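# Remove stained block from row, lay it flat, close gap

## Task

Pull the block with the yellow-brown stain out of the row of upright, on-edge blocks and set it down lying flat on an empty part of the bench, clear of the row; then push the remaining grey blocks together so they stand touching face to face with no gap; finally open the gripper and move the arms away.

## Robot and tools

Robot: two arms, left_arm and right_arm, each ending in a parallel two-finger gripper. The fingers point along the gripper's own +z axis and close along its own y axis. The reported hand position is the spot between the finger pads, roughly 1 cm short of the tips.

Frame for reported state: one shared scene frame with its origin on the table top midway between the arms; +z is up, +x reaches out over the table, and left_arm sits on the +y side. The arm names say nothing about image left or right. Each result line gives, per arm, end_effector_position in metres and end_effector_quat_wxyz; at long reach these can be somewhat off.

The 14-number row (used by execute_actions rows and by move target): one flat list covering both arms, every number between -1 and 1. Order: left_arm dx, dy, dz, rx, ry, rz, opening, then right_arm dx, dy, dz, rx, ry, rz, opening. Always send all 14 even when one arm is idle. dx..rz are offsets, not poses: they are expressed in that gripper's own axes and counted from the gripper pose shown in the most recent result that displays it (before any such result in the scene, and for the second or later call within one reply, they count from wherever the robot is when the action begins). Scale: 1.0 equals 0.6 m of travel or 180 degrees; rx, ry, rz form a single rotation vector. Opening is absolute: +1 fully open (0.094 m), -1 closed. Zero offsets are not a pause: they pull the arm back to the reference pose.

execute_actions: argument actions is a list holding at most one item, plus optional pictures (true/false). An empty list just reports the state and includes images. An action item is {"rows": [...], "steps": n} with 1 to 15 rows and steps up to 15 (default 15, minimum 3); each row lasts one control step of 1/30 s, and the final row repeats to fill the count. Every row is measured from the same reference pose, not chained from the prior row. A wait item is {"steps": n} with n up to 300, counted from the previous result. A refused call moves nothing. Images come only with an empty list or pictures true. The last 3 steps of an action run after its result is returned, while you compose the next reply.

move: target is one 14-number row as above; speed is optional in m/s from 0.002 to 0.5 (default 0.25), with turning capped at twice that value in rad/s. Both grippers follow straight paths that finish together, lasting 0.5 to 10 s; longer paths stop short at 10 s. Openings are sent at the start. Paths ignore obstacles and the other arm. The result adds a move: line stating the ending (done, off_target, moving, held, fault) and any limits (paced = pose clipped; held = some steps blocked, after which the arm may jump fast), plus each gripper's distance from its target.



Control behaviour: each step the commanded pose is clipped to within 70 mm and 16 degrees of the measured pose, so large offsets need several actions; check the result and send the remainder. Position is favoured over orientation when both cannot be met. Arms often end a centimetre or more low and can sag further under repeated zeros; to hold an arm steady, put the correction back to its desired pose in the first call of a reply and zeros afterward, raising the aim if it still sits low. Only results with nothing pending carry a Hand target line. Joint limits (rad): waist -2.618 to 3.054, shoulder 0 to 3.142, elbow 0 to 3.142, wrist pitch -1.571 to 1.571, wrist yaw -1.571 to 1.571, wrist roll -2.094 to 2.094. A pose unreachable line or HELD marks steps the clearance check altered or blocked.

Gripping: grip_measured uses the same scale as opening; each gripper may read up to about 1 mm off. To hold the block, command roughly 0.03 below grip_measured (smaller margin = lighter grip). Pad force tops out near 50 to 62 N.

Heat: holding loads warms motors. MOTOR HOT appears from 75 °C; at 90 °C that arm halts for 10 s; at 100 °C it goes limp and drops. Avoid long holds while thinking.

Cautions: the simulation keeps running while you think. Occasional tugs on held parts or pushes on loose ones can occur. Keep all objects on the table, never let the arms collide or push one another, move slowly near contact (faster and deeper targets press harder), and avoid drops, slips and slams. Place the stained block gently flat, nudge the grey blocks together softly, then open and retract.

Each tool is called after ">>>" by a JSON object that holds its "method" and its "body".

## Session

>>> {"method": "execute_actions", "body": {"actions": []}}

Scene clock: 0.00 s of 4800.00 s.
left_arm: end_effector_position=(+0.2050, +0.1856, +0.2398) grip_measured=+1.000 end_effector_quat_wxyz=(+0.701, +0.588, +0.392, -0.095) | right_arm: end_effector_position=(+0.4016, -0.2415, +0.2649) grip_measured=+1.000 end_effector_quat_wxyz=(+0.095, +0.590, +0.520, +0.610)
Joint positions: left_arm=[-0.134  0.344  0.23   0.116  0.957  0.847  0.094] | right_arm=[-0.003  1.101  0.758  0.041 -0.645  2.08   0.094]
Joint velocities: left_arm=[ 0.002 -0.012  0.002  0.037  0.022 -0.007  0.   ] | right_arm=[-0.007 -0.022 -0.022 -0.051 -0.037  0.051  0.   ]
Hand target (left_arm): +0.204, +0.186, +0.239; +0.698, +0.587, +0.397, -0.099
Hand target (right_arm): +0.400, -0.241, +0.266; +0.095, +0.590, +0.522, +0.609

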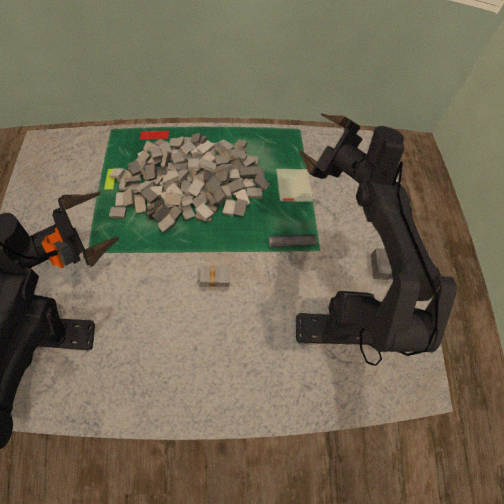

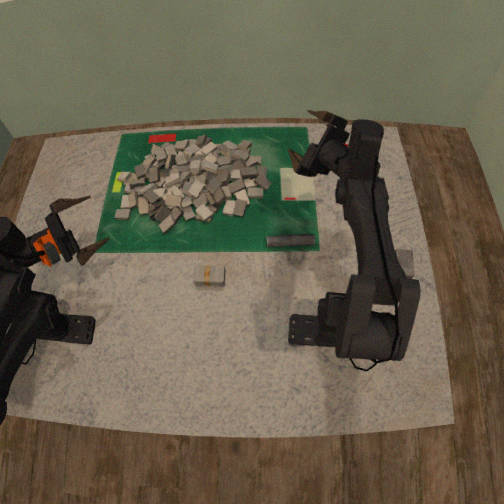

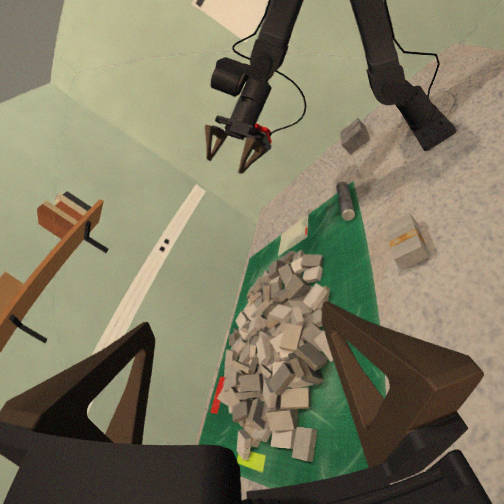

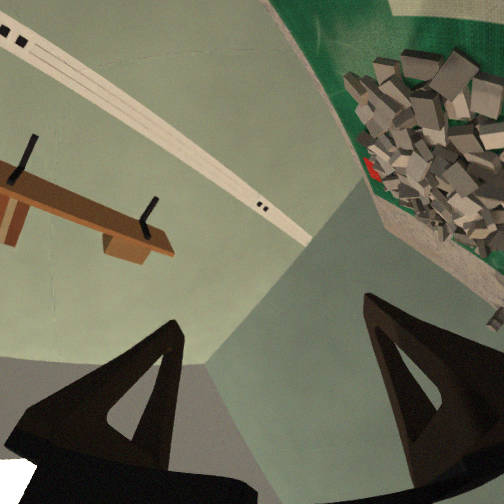

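>>> {"method": "move", "body": {"target": [0,0,0,0,0,0,1,0,0,0,0,0,-0.66,1], "speed": 0.5}}

Scene clock: 3.07 s of 4800.00 s.
left_arm: end_effector_position=(+0.2050, +0.1856, +0.2405) grip_measured=+1.000 end_effector_quat_wxyz=(+0.702, +0.588, +0.391, -0.094) | right_arm: end_effector_position=(+0.4026, -0.2416, +0.2679) grip_measured=+1.000 end_effector_quat_wxyz=(+0.577, -0.144, +0.770, +0.231)
Joint positions: left_arm=[-0.134  0.344  0.23   0.12   0.957  0.847  0.094] | right_arm=[-0.003  1.101  0.758  0.056 -0.645  0.02   0.094]
Joint velocities: left_arm=[ 0.007  0.002 -0.002 -0.051 -0.007 -0.022  0.   ] | right_arm=[ 0.007 -0.002  0.032  0.007  0.022 -0.007  0.   ]
Hand target (left_arm): +0.205, +0.186, +0.240; +0.701, +0.588, +0.392, -0.095
Hand target (right_arm): +0.402, -0.241, +0.265; +0.573, -0.147, +0.773, +0.229
Off the commanded pose (left_arm): 0.001 m, 0 deg.
Off the commanded pose (right_arm): 0.003 m, 1 deg.
Kept back: nothing.
move: done

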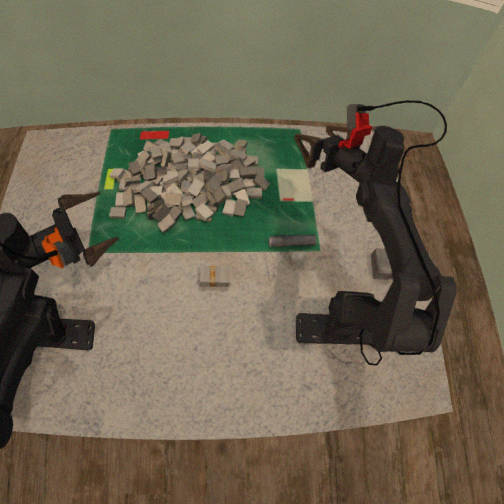

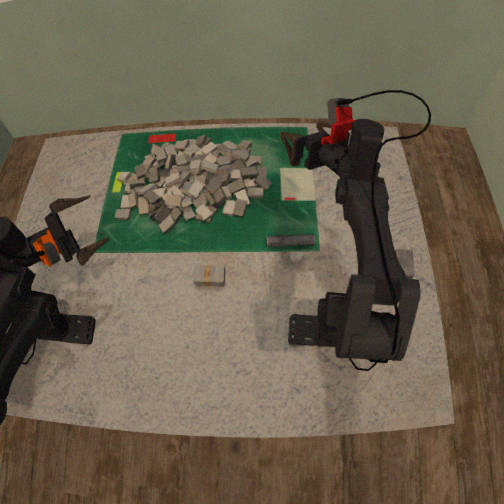

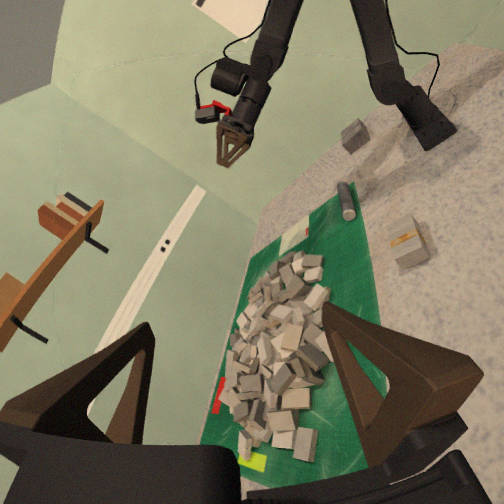

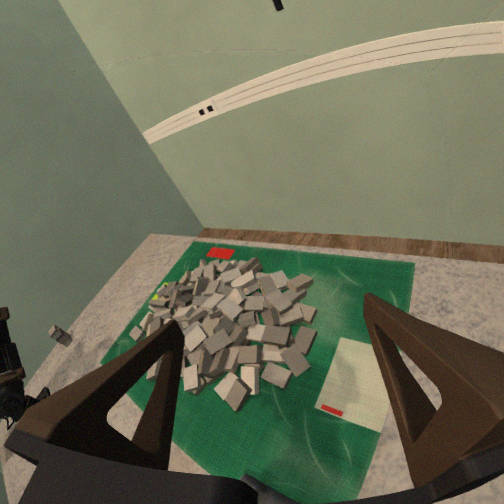

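>>> {"method": "move", "body": {"target": [0.066,0.058,-0.18,0,0,0,1,0.363,0.445,-0.078,-0.178,0.414,-0.32,1]}}

Scene clock: 7.37 s of 4800.00 s.
left_arm: end_effector_position=(+0.2139, +0.2984, +0.2443) grip_measured=+1.000 end_effector_quat_wxyz=(+0.702, +0.505, +0.495, +0.082) | right_arm: end_effector_position=(+0.1680, -0.0377, +0.1130) grip_measured=+1.000 end_effector_quat_wxyz=(-0.001, +0.710, -0.704, +0.015)
Joint positions: left_arm=[0.921 0.105 0.199 0.129 1.575 0.689 0.094] | right_arm=[ 1.241  1.708  1.393 -1.265  0.028 -0.435  0.094]
Joint velocities: left_arm=[ 0.012 -0.061 -0.012 -0.022 -0.051 -0.037  0.   ] | right_arm=[-0.007  0.002 -0.017  0.022 -0.022 -0.007  0.   ]
Hand target (left_arm): +0.213, +0.299, +0.238; +0.703, +0.496, +0.505, +0.073
Hand target (right_arm): +0.169, -0.035, +0.117; -0.002, +0.709, -0.705, +0.018
Off the commanded pose (left_arm): 0.012 m, 25 deg; orientation clipped at the last step of the last action.
Off the commanded pose (right_arm): 0.012 m, 2 deg.
joint sent to its limit (left arm) — the command would take joint 5 (wrist yaw) past its upper limit, so that joint was sent only as far as its limit.
Kept back: nothing.
move: off_target (left_arm, right_arm); limits=paced

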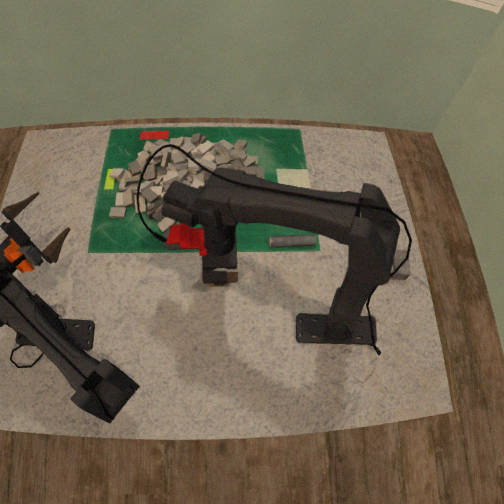

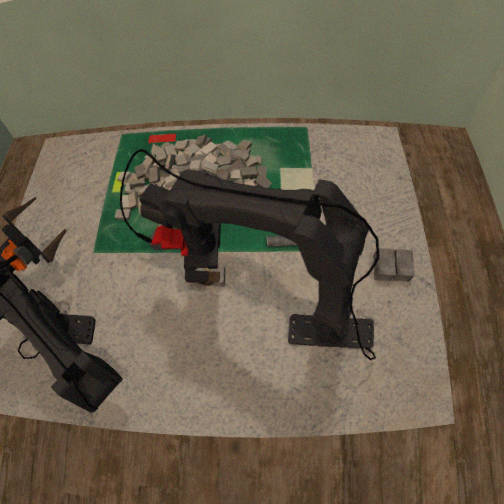

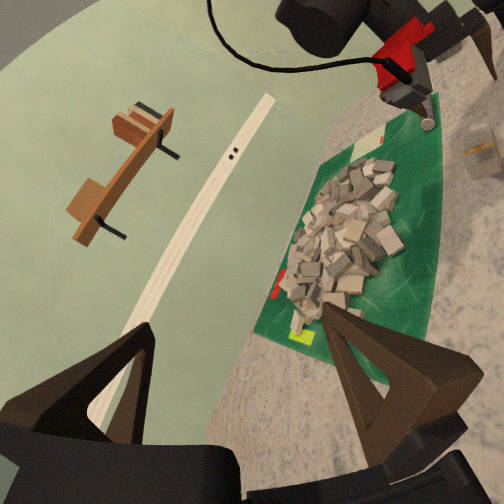

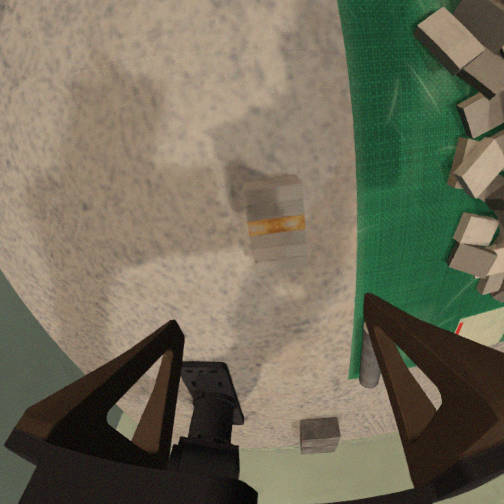

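>>> {"method": "move", "body": {"target": [0,0,0,0,0,0,1,-0.018,-0.007,0.115,0,0,-0.03,0.4], "speed": 0.1}}

Scene clock: 8.87 s of 4800.00 s.
left_arm: end_effector_position=(+0.2137, +0.2983, +0.2450) grip_measured=+1.000 end_effector_quat_wxyz=(+0.702, +0.506, +0.494, +0.084) | right_arm: end_effector_position=(+0.1736, -0.0256, +0.0514) grip_measured=+0.402 end_effector_quat_wxyz=(-0.006, +0.740, -0.673, +0.013)
Joint positions: left_arm=[0.922 0.103 0.198 0.14  1.575 0.681 0.094] | right_arm=[ 1.241  1.79   1.242 -1.019  0.028 -0.521  0.066]
Joint velocities: left_arm=[-0.017 -0.007 -0.012 -0.007  0.051 -0.007  0.   ] | right_arm=[-0.012 -0.012 -0.002 -0.125  0.051  0.037 -0.   ]
Hand target (left_arm): +0.214, +0.298, +0.244; +0.702, +0.505, +0.495, +0.082
Hand target (right_arm): +0.172, -0.028, +0.044; -0.000, +0.743, -0.670, +0.015
Off the commanded pose (left_arm): 0.001 m, 0 deg.
Off the commanded pose (right_arm): 0.008 m, 1 deg.
Kept back: nothing.
move: done

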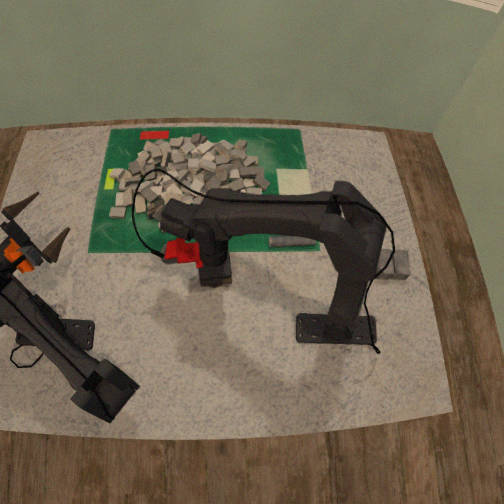

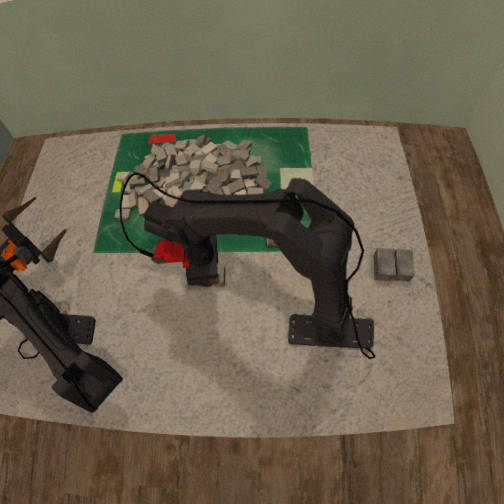

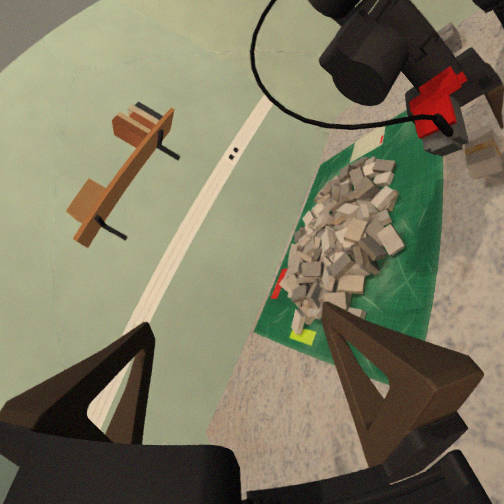

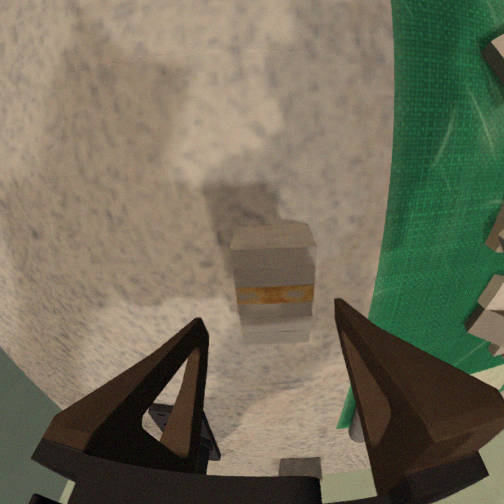

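>>> {"method": "move", "body": {"target": [0,0,0,0,0,0,1,0.006,0,0.055,0,0,0,0.4], "speed": 0.05}}

Scene clock: 10.23 s of 4800.00 s.
left_arm: end_effector_position=(+0.2137, +0.2982, +0.2453) grip_measured=+1.000 end_effector_quat_wxyz=(+0.702, +0.507, +0.493, +0.085) | right_arm: end_effector_position=(+0.1738, -0.0251, +0.0267) grip_measured=+0.402 end_effector_quat_wxyz=(-0.013, +0.740, -0.673, +0.010)
Joint positions: left_arm=[0.922 0.103 0.198 0.144 1.575 0.681 0.094] | right_arm=[ 1.241  1.812  1.164 -0.904  0.028 -0.521  0.066]
Joint velocities: left_arm=[ 0.002 -0.007  0.002 -0.037 -0.007 -0.007  0.   ] | right_arm=[-0.007 -0.012 -0.002 -0.037  0.037 -0.051  0.001]
Hand target (left_arm): +0.214, +0.298, +0.245; +0.702, +0.506, +0.494, +0.084
Hand target (right_arm): +0.174, -0.029, +0.019; -0.006, +0.739, -0.673, +0.013
Off the commanded pose (left_arm): 0.000 m, 0 deg.
Off the commanded pose (right_arm): 0.009 m, 1 deg.
Kept back: nothing.
move: done

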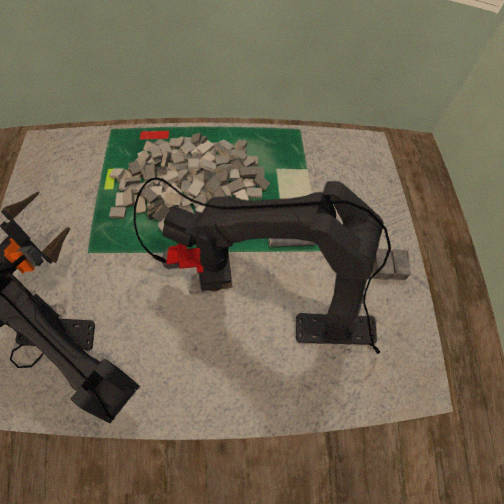

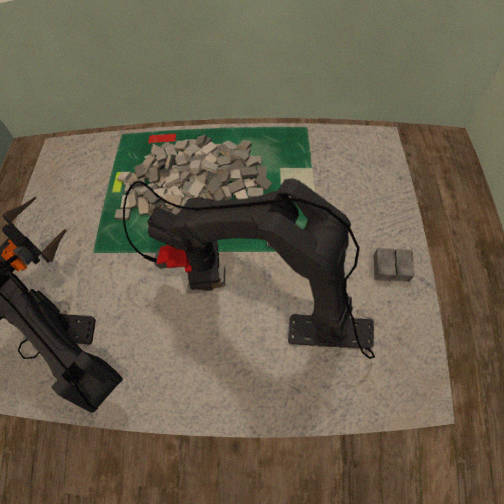

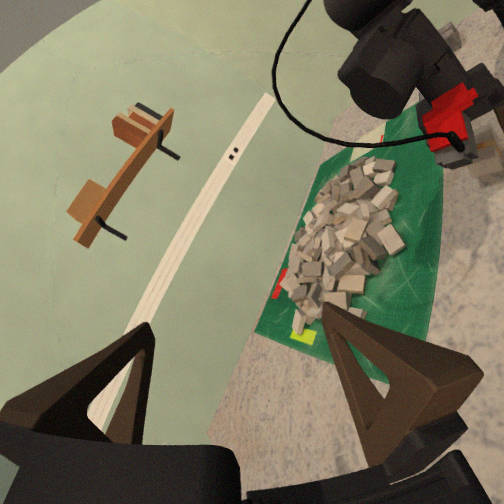

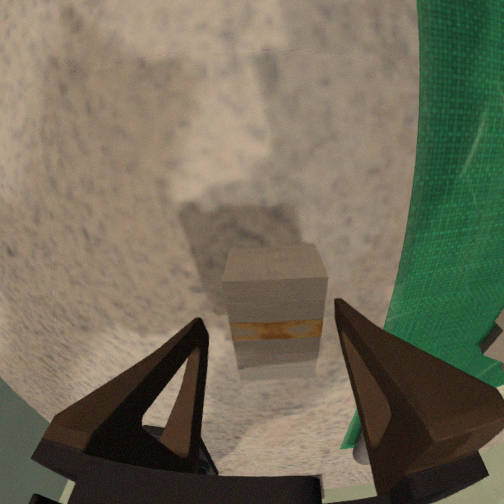

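Row 328, matches the successful grasp.

>>> {"method": "move", "body": {"target": [0,0,0,0,0,0,1,0,0,0,0,0,0,-0.15]}}

>>> {"method": "move", "body": {"target": [0,0,0,0,0,0,1,0,0,-0.07,0,0,0,-0.15], "speed": 0.04}}

Scene clock: 11.17 s of 4800.00 s.
left_arm: end_effector_position=(+0.2137, +0.2982, +0.2455) grip_measured=+1.000 end_effector_quat_wxyz=(+0.701, +0.508, +0.492, +0.087) | right_arm: end_effector_position=(+0.1749, -0.0247, +0.0267) grip_measured=-0.127 end_effector_quat_wxyz=(-0.016, +0.739, -0.673, +0.012)
Joint positions: left_arm=[0.922 0.103 0.198 0.147 1.575 0.681 0.094] | right_arm=[ 1.24   1.812  1.164 -0.9    0.032 -0.521  0.041]
Joint velocities: left_arm=[ 0.002  0.002  0.002  0.022 -0.007  0.022  0.   ] | right_arm=[-0.002 -0.002 -0.012  0.037  0.007 -0.051 -0.001]
Hand target (left_arm): +0.214, +0.298, +0.245; +0.702, +0.507, +0.493, +0.085
Hand target (right_arm): +0.174, -0.025, +0.027; -0.014, +0.740, -0.673, +0.010
Off the commanded pose (left_arm): 0.000 m, 0 deg.
Off the commanded pose (right_arm): 0.001 m, 0 deg.
Kept back: nothing.
move: done

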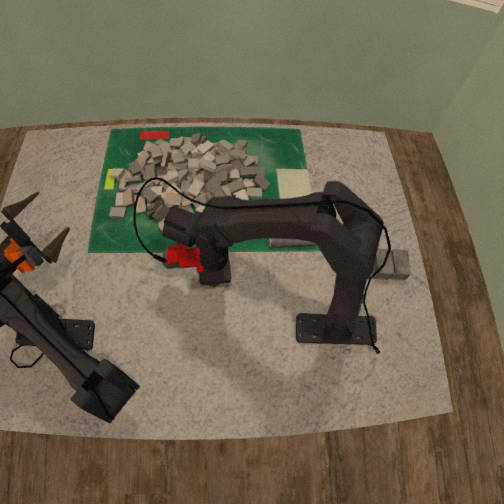

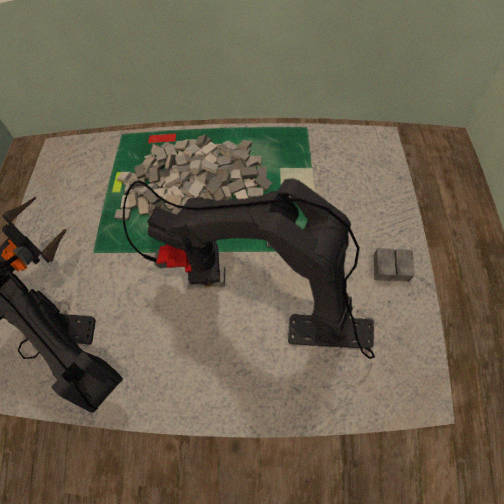

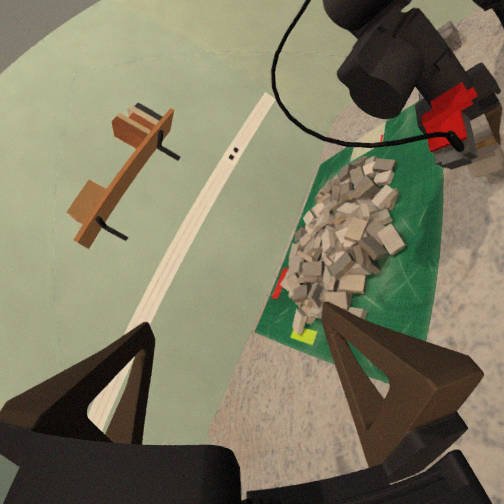

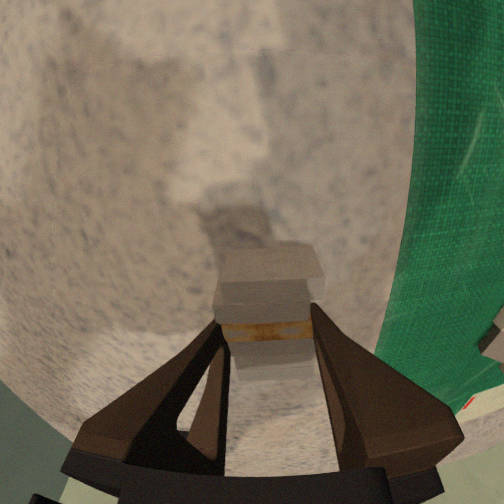

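Scene clock: 12.57 s of 4800.00 s.
left_arm: end_effector_position=(+0.2136, +0.2981, +0.2457) grip_measured=+1.000 end_effector_quat_wxyz=(+0.701, +0.509, +0.491, +0.088) | right_arm: end_effector_position=(+0.1734, -0.0281, +0.0533) grip_measured=-0.127 end_effector_quat_wxyz=(-0.005, +0.740, -0.673, +0.015)
Joint positions: left_arm=[0.922 0.103 0.198 0.151 1.575 0.681 0.094] | right_arm=[ 1.24   1.782  1.24  -1.027  0.032 -0.521  0.041]
Joint velocities: left_arm=[-0.007 -0.007  0.012  0.037 -0.037  0.037  0.   ] | right_arm=[ 0.007 -0.002 -0.022 -0.066  0.022 -0.007 -0.001]
Hand target (left_arm): +0.214, +0.298, +0.245; +0.701, +0.508, +0.492, +0.087
Hand target (right_arm): +0.174, -0.025, +0.068; -0.016, +0.739, -0.673, +0.012
Off the commanded pose (left_arm): 0.000 m, 0 deg.
Off the commanded pose (right_arm): 0.016 m, 1 deg.
Kept back: nothing.
move: off_target (right_arm)

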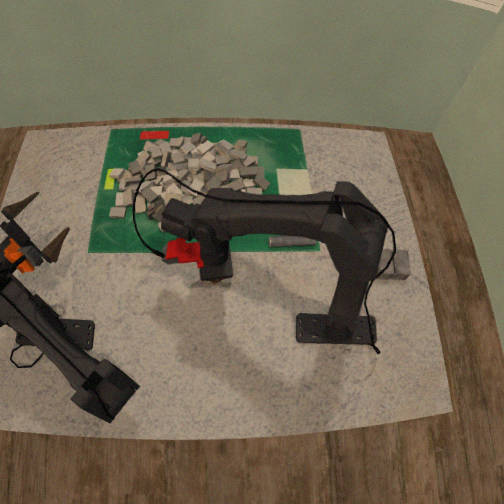

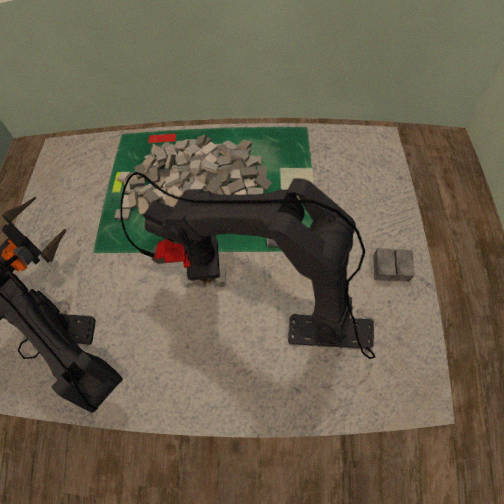

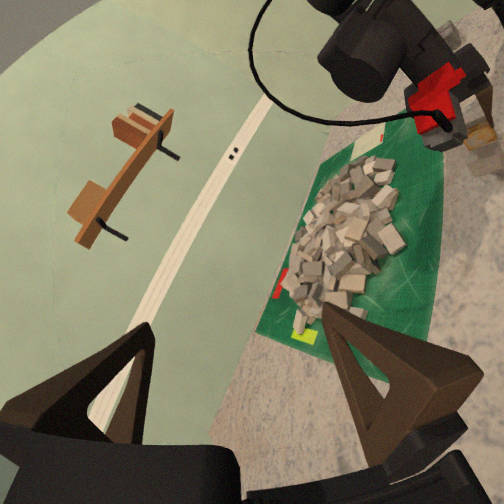

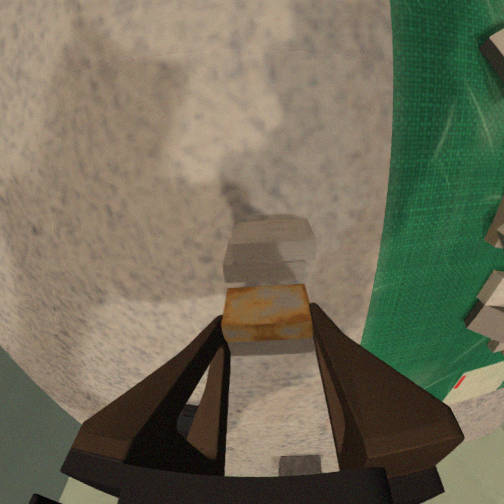

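>>> {"method": "move", "body": {"target": [0,0,0,0,0,0,1,0,0,-0.07,0,0,0,-0.17], "speed": 0.1}}

>>> {"method": "move", "body": {"target": [0,0,0,0,0,0,1,0.2,0.04,0.05,0,-0.36,0,-0.17], "speed": 0.2}}

Scene clock: 13.83 s of 4800.00 s.
left_arm: end_effector_position=(+0.2136, +0.2981, +0.2460) grip_measured=+1.000 end_effector_quat_wxyz=(+0.701, +0.510, +0.490, +0.089) | right_arm: end_effector_position=(+0.1713, -0.0327, +0.0810) grip_measured=-0.127 end_effector_quat_wxyz=(+0.011, +0.740, -0.673, +0.020)
Joint positions: left_arm=[0.922 0.103 0.198 0.155 1.575 0.681 0.094] | right_arm=[ 1.24   1.769  1.337 -1.171  0.032 -0.521  0.041]
Joint velocities: left_arm=[ 0.002 -0.007  0.002 -0.007 -0.037  0.037  0.   ] | right_arm=[ 0.007 -0.002 -0.007  0.007  0.007  0.051 -0.001]
Hand target (left_arm): +0.214, +0.298, +0.246; +0.701, +0.509, +0.491, +0.088
Hand target (right_arm): +0.173, -0.028, +0.095; -0.005, +0.740, -0.673, +0.015
Off the commanded pose (left_arm): 0.000 m, 0 deg.
Off the commanded pose (right_arm): 0.015 m, 2 deg.
Kept back: nothing.
move: off_target (right_arm)

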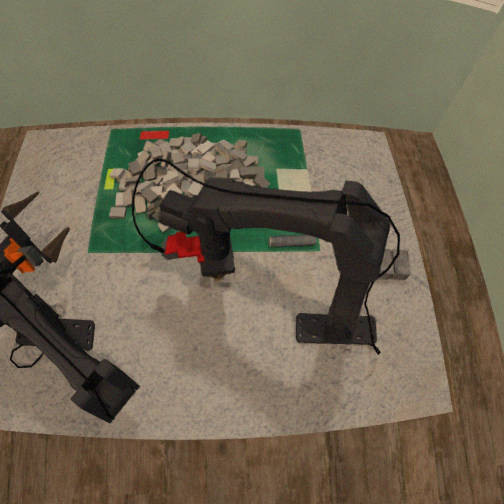

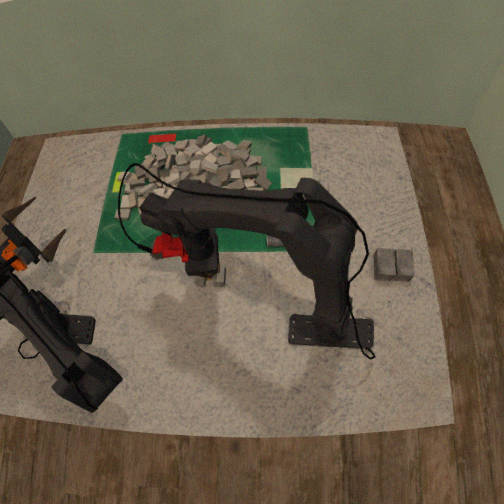

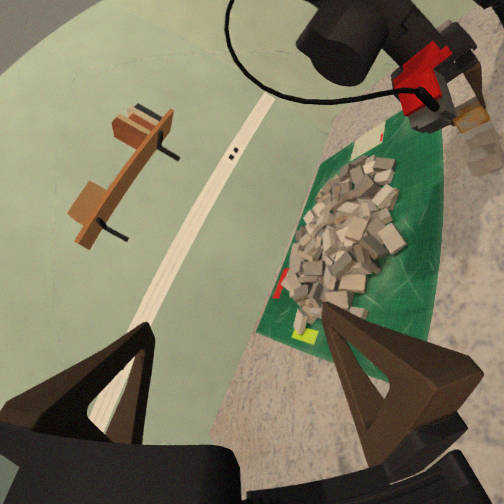

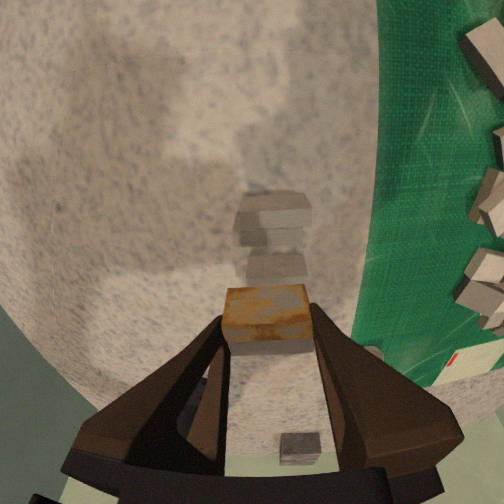

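Scene clock: 17.43 s of 4800.00 s.
left_arm: end_effector_position=(+0.2135, +0.2980, +0.2463) grip_measured=+1.000 end_effector_quat_wxyz=(+0.701, +0.511, +0.489, +0.091) | right_arm: end_effector_position=(+0.1558, -0.1560, +0.0462) grip_measured=-0.128 end_effector_quat_wxyz=(-0.330, +0.644, -0.579, -0.374)
Joint positions: left_arm=[0.922 0.103 0.198 0.159 1.575 0.681 0.094] | right_arm=[ 0.125  1.344  0.359 -0.735 -1.039 -1.734  0.041]
Joint velocities: left_arm=[-0.012 -0.007  0.002 -0.081 -0.007 -0.007  0.   ] | right_arm=[-0.002 -0.007 -0.007  0.037 -0.066 -0.081 -0.   ]
Hand target (left_arm): +0.214, +0.298, +0.246; +0.701, +0.510, +0.490, +0.089
Hand target (right_arm): +0.156, -0.154, +0.053; -0.339, +0.632, -0.578, -0.390
Off the commanded pose (left_arm): 0.000 m, 0 deg.
Off the commanded pose (right_arm): 0.010 m, 3 deg.
Kept back: nothing.
move: off_target (right_arm)

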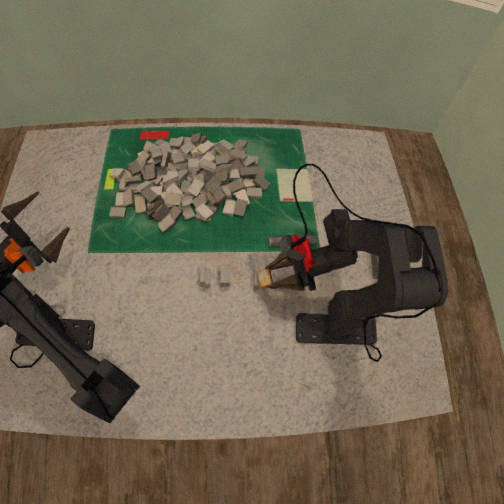

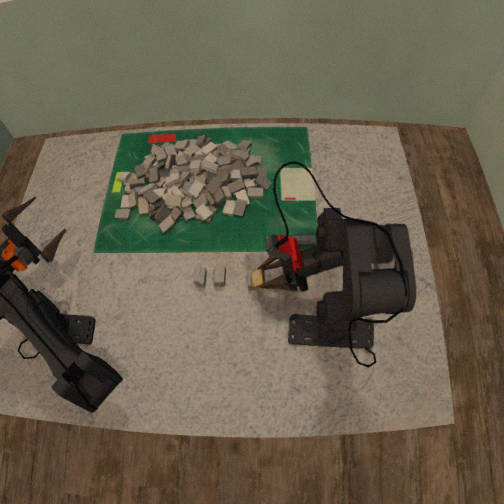

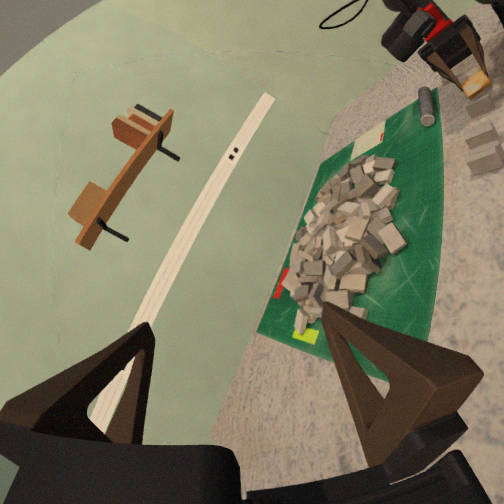

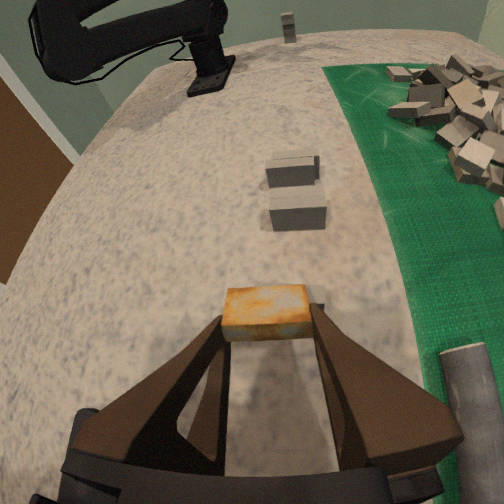

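>>> {"method": "zoom_image", "body": {"camera": "cam_head_left", "region": [180, 240, 320, 320]}}

>>> {"method": "move", "body": {"target": [0,0,0,0,0,0,1,0.045,0,0.026,0,0,0,-0.17], "speed": 0.05}}

Region (180, 240, 320, 320) of cam_head_left's 504x504 image, scaled by 3.600, with more detail than that image has; it fills the top 288 rows of this view, and the rest is white.

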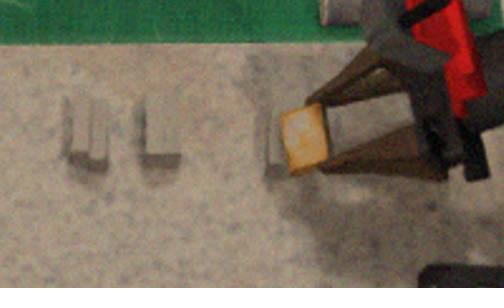

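Scene clock: 18.80 s of 4800.00 s.
left_arm: end_effector_position=(+0.2135, +0.2980, +0.2465) grip_measured=+1.000 end_effector_quat_wxyz=(+0.701, +0.512, +0.489, +0.092) | right_arm: end_effector_position=(+0.1616, -0.1580, +0.0168) grip_measured=-0.128 end_effector_quat_wxyz=(-0.329, +0.654, -0.577, -0.361)
Joint positions: left_arm=[0.922 0.103 0.198 0.162 1.575 0.681 0.094] | right_arm=[ 0.125  1.49   0.319 -0.53  -1.016 -1.739  0.041]
Joint velocities: left_arm=[-0.002  0.002 -0.007  0.022  0.022 -0.022  0.   ] | right_arm=[ 0.017 -0.017  0.017  0.051  0.007  0.066  0.   ]
Hand target (left_arm): +0.214, +0.298, +0.246; +0.701, +0.511, +0.489, +0.090
Hand target (right_arm): +0.156, -0.156, +0.016; -0.330, +0.645, -0.579, -0.374
Off the commanded pose (left_arm): 0.000 m, 0 deg.
Off the commanded pose (right_arm): 0.007 m, 2 deg.
Kept back: nothing.
move: done

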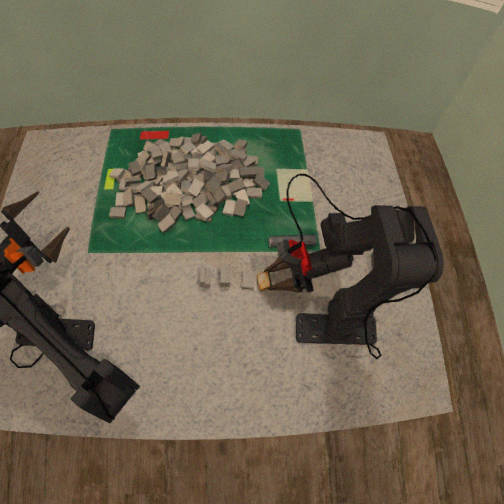

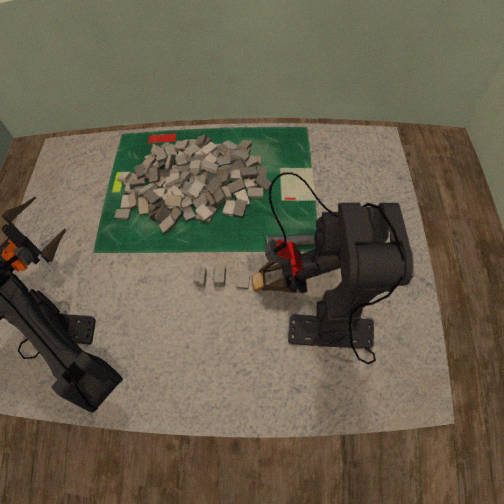

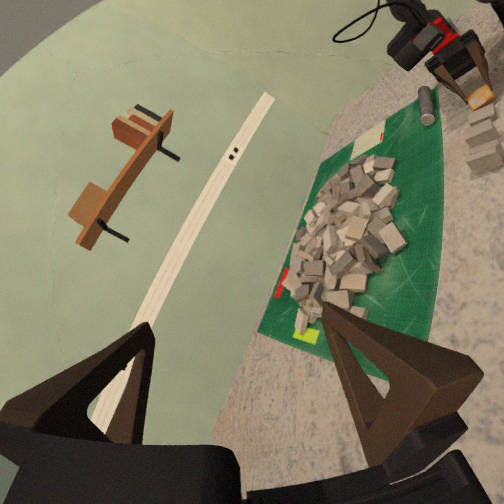

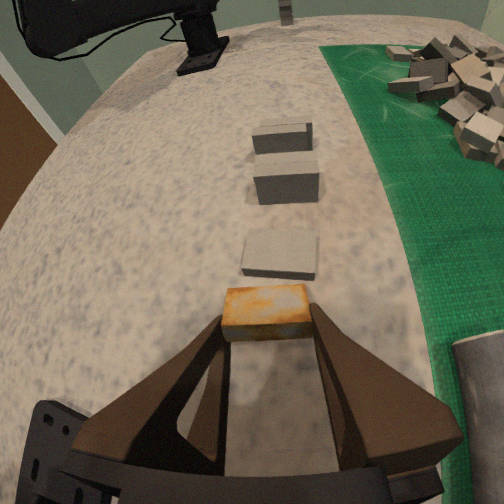

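>>> {"method": "move", "body": {"target": [0,0,0,0,0,0,1,0,0,0,0,0,0,0.45]}}

>>> {"method": "move", "body": {"target": [0,0,0,0,0,0,1,-0.045,0,0.02,0,0,0,0.45], "speed": 0.05}}

Scene clock: 19.73 s of 4800.00 s.
left_arm: end_effector_position=(+0.2135, +0.2979, +0.2467) grip_measured=+1.000 end_effector_quat_wxyz=(+0.701, +0.512, +0.488, +0.093) | right_arm: end_effector_position=(+0.1619, -0.1585, +0.0159) grip_measured=+0.448 end_effector_quat_wxyz=(-0.328, +0.656, -0.578, -0.359)
Joint positions: left_arm=[0.922 0.103 0.198 0.165 1.575 0.681 0.094] | right_arm=[ 0.125  1.49   0.319 -0.527 -1.01  -1.739  0.068]
Joint velocities: left_arm=[ 0.002 -0.022 -0.007 -0.007 -0.066 -0.037  0.   ] | right_arm=[-0.002  0.002 -0.022  0.022  0.007 -0.007 -0.001]
Hand target (left_arm): +0.213, +0.298, +0.246; +0.701, +0.512, +0.489, +0.092
Hand target (right_arm): +0.162, -0.158, +0.017; -0.329, +0.654, -0.577, -0.361
Off the commanded pose (left_arm): 0.000 m, 0 deg.
Off the commanded pose (right_arm): 0.001 m, 0 deg.
Kept back: nothing.
move: done

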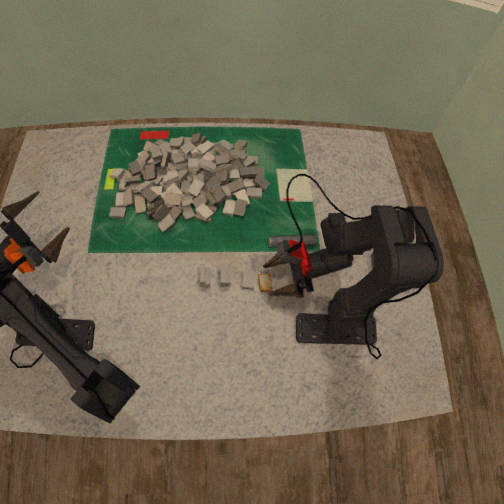

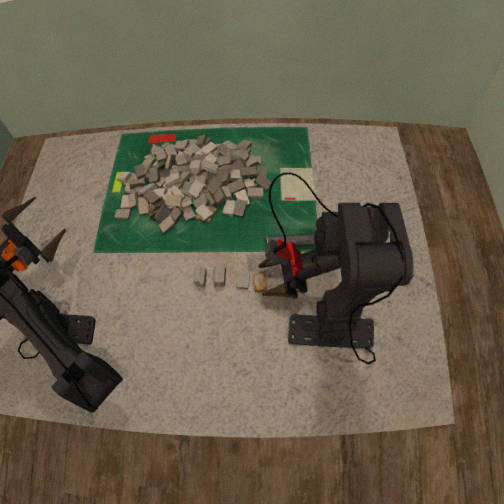

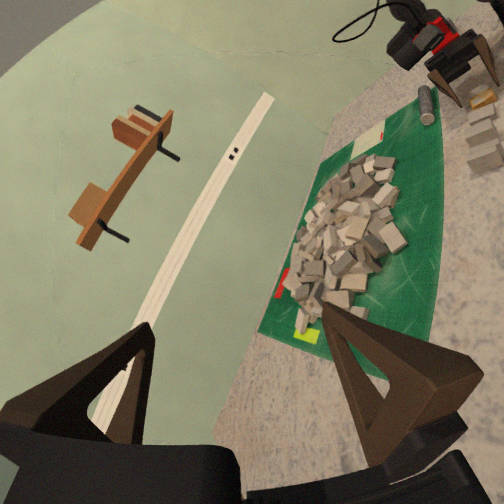

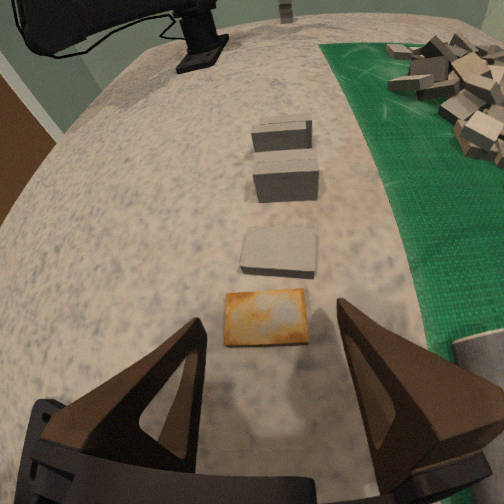

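Scene clock: 20.90 s of 4800.00 s.
left_arm: end_effector_position=(+0.2134, +0.2979, +0.2469) grip_measured=+1.000 end_effector_quat_wxyz=(+0.700, +0.513, +0.487, +0.094) | right_arm: end_effector_position=(+0.1652, -0.1358, +0.0326) grip_measured=+0.448 end_effector_quat_wxyz=(-0.328, +0.655, -0.581, -0.354)
Joint positions: left_arm=[0.922 0.103 0.198 0.169 1.575 0.681 0.094] | right_arm=[ 0.286  1.324  0.304 -0.407 -1.001 -1.423  0.068]
Joint velocities: left_arm=[-0.012 -0.002  0.017 -0.022  0.007 -0.007  0.   ] | right_arm=[-0.017 -0.002 -0.002  0.037  0.037  0.081  0.002]
Hand target (left_arm): +0.213, +0.298, +0.247; +0.701, +0.512, +0.488, +0.093
Hand target (right_arm): +0.160, -0.135, +0.032; -0.329, +0.655, -0.579, -0.357
Off the commanded pose (left_arm): 0.000 m, 0 deg.
Off the commanded pose (right_arm): 0.007 m, 1 deg.
Kept back: nothing.
move: done

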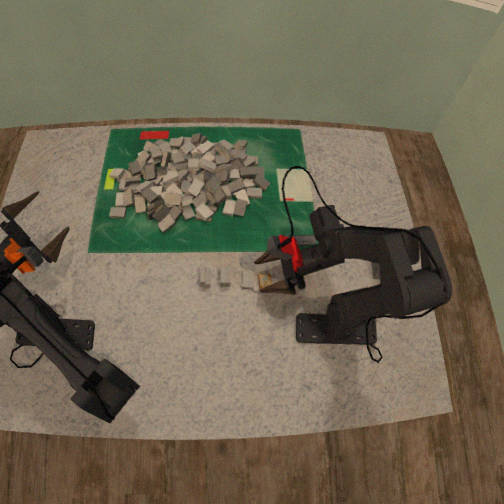

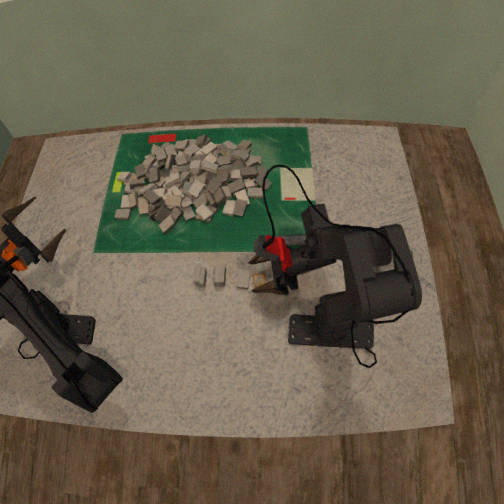

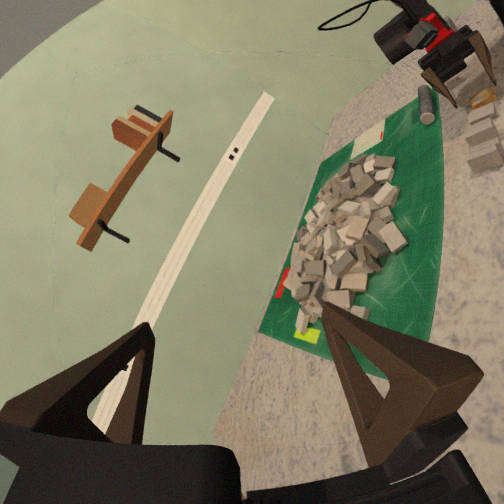

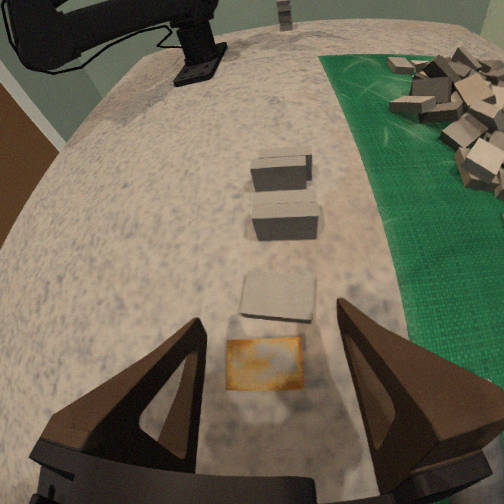

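>>> {"method": "move", "body": {"target": [0,0,0,0,0,0,1,0.018,-0.005,0.046,0,0,0,0.45], "speed": 0.04}}

Scene clock: 22.47 s of 4800.00 s.
left_arm: end_effector_position=(+0.2134, +0.2978, +0.2472) grip_measured=+1.000 end_effector_quat_wxyz=(+0.700, +0.514, +0.486, +0.095) | right_arm: end_effector_position=(+0.1752, -0.1172, +0.0154) grip_measured=+0.448 end_effector_quat_wxyz=(-0.339, +0.657, -0.577, -0.346)
Joint positions: left_arm=[0.922 0.103 0.198 0.172 1.575 0.681 0.094] | right_arm=[ 0.392  1.433  0.252 -0.052 -0.973 -1.225  0.068]
Joint velocities: left_arm=[-0.007 -0.007  0.002 -0.022 -0.022  0.051  0.   ] | right_arm=[-0.007  0.002  0.002  0.007 -0.051 -0.022 -0.   ]
Hand target (left_arm): +0.213, +0.298, +0.247; +0.700, +0.513, +0.487, +0.094
Hand target (right_arm): +0.167, -0.118, +0.010; -0.329, +0.655, -0.582, -0.353
Off the commanded pose (left_arm): 0.000 m, 0 deg.
Off the commanded pose (right_arm): 0.011 m, 2 deg.
Kept back: nothing.
move: off_target (right_arm)

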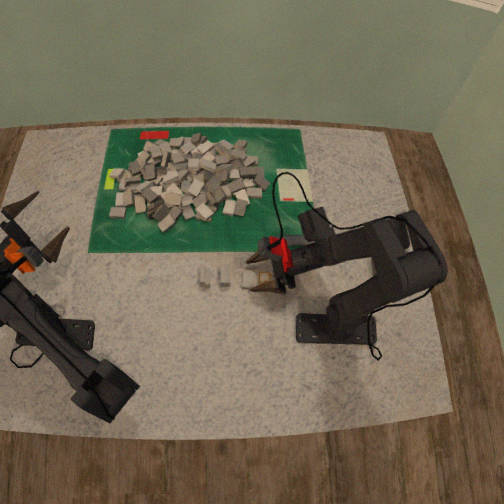

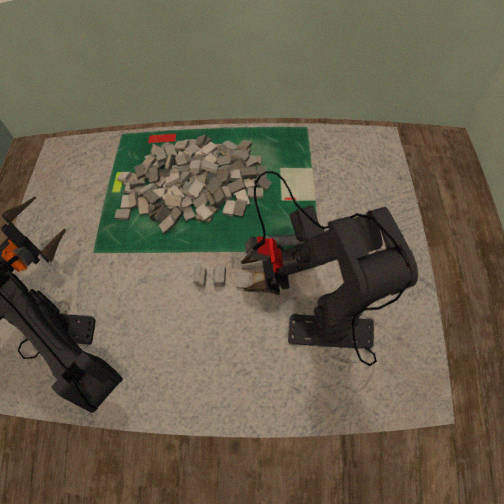

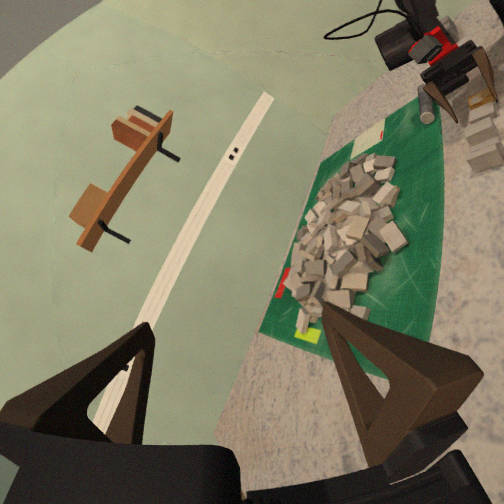

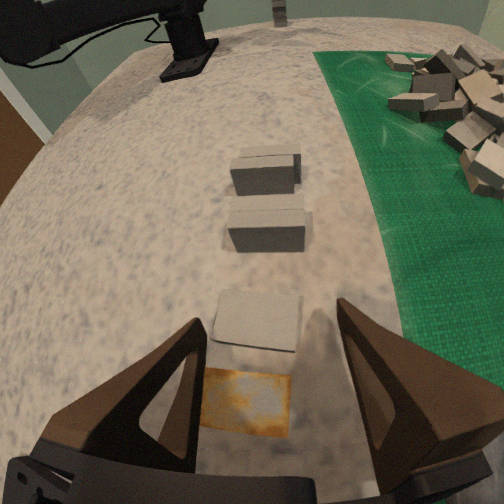

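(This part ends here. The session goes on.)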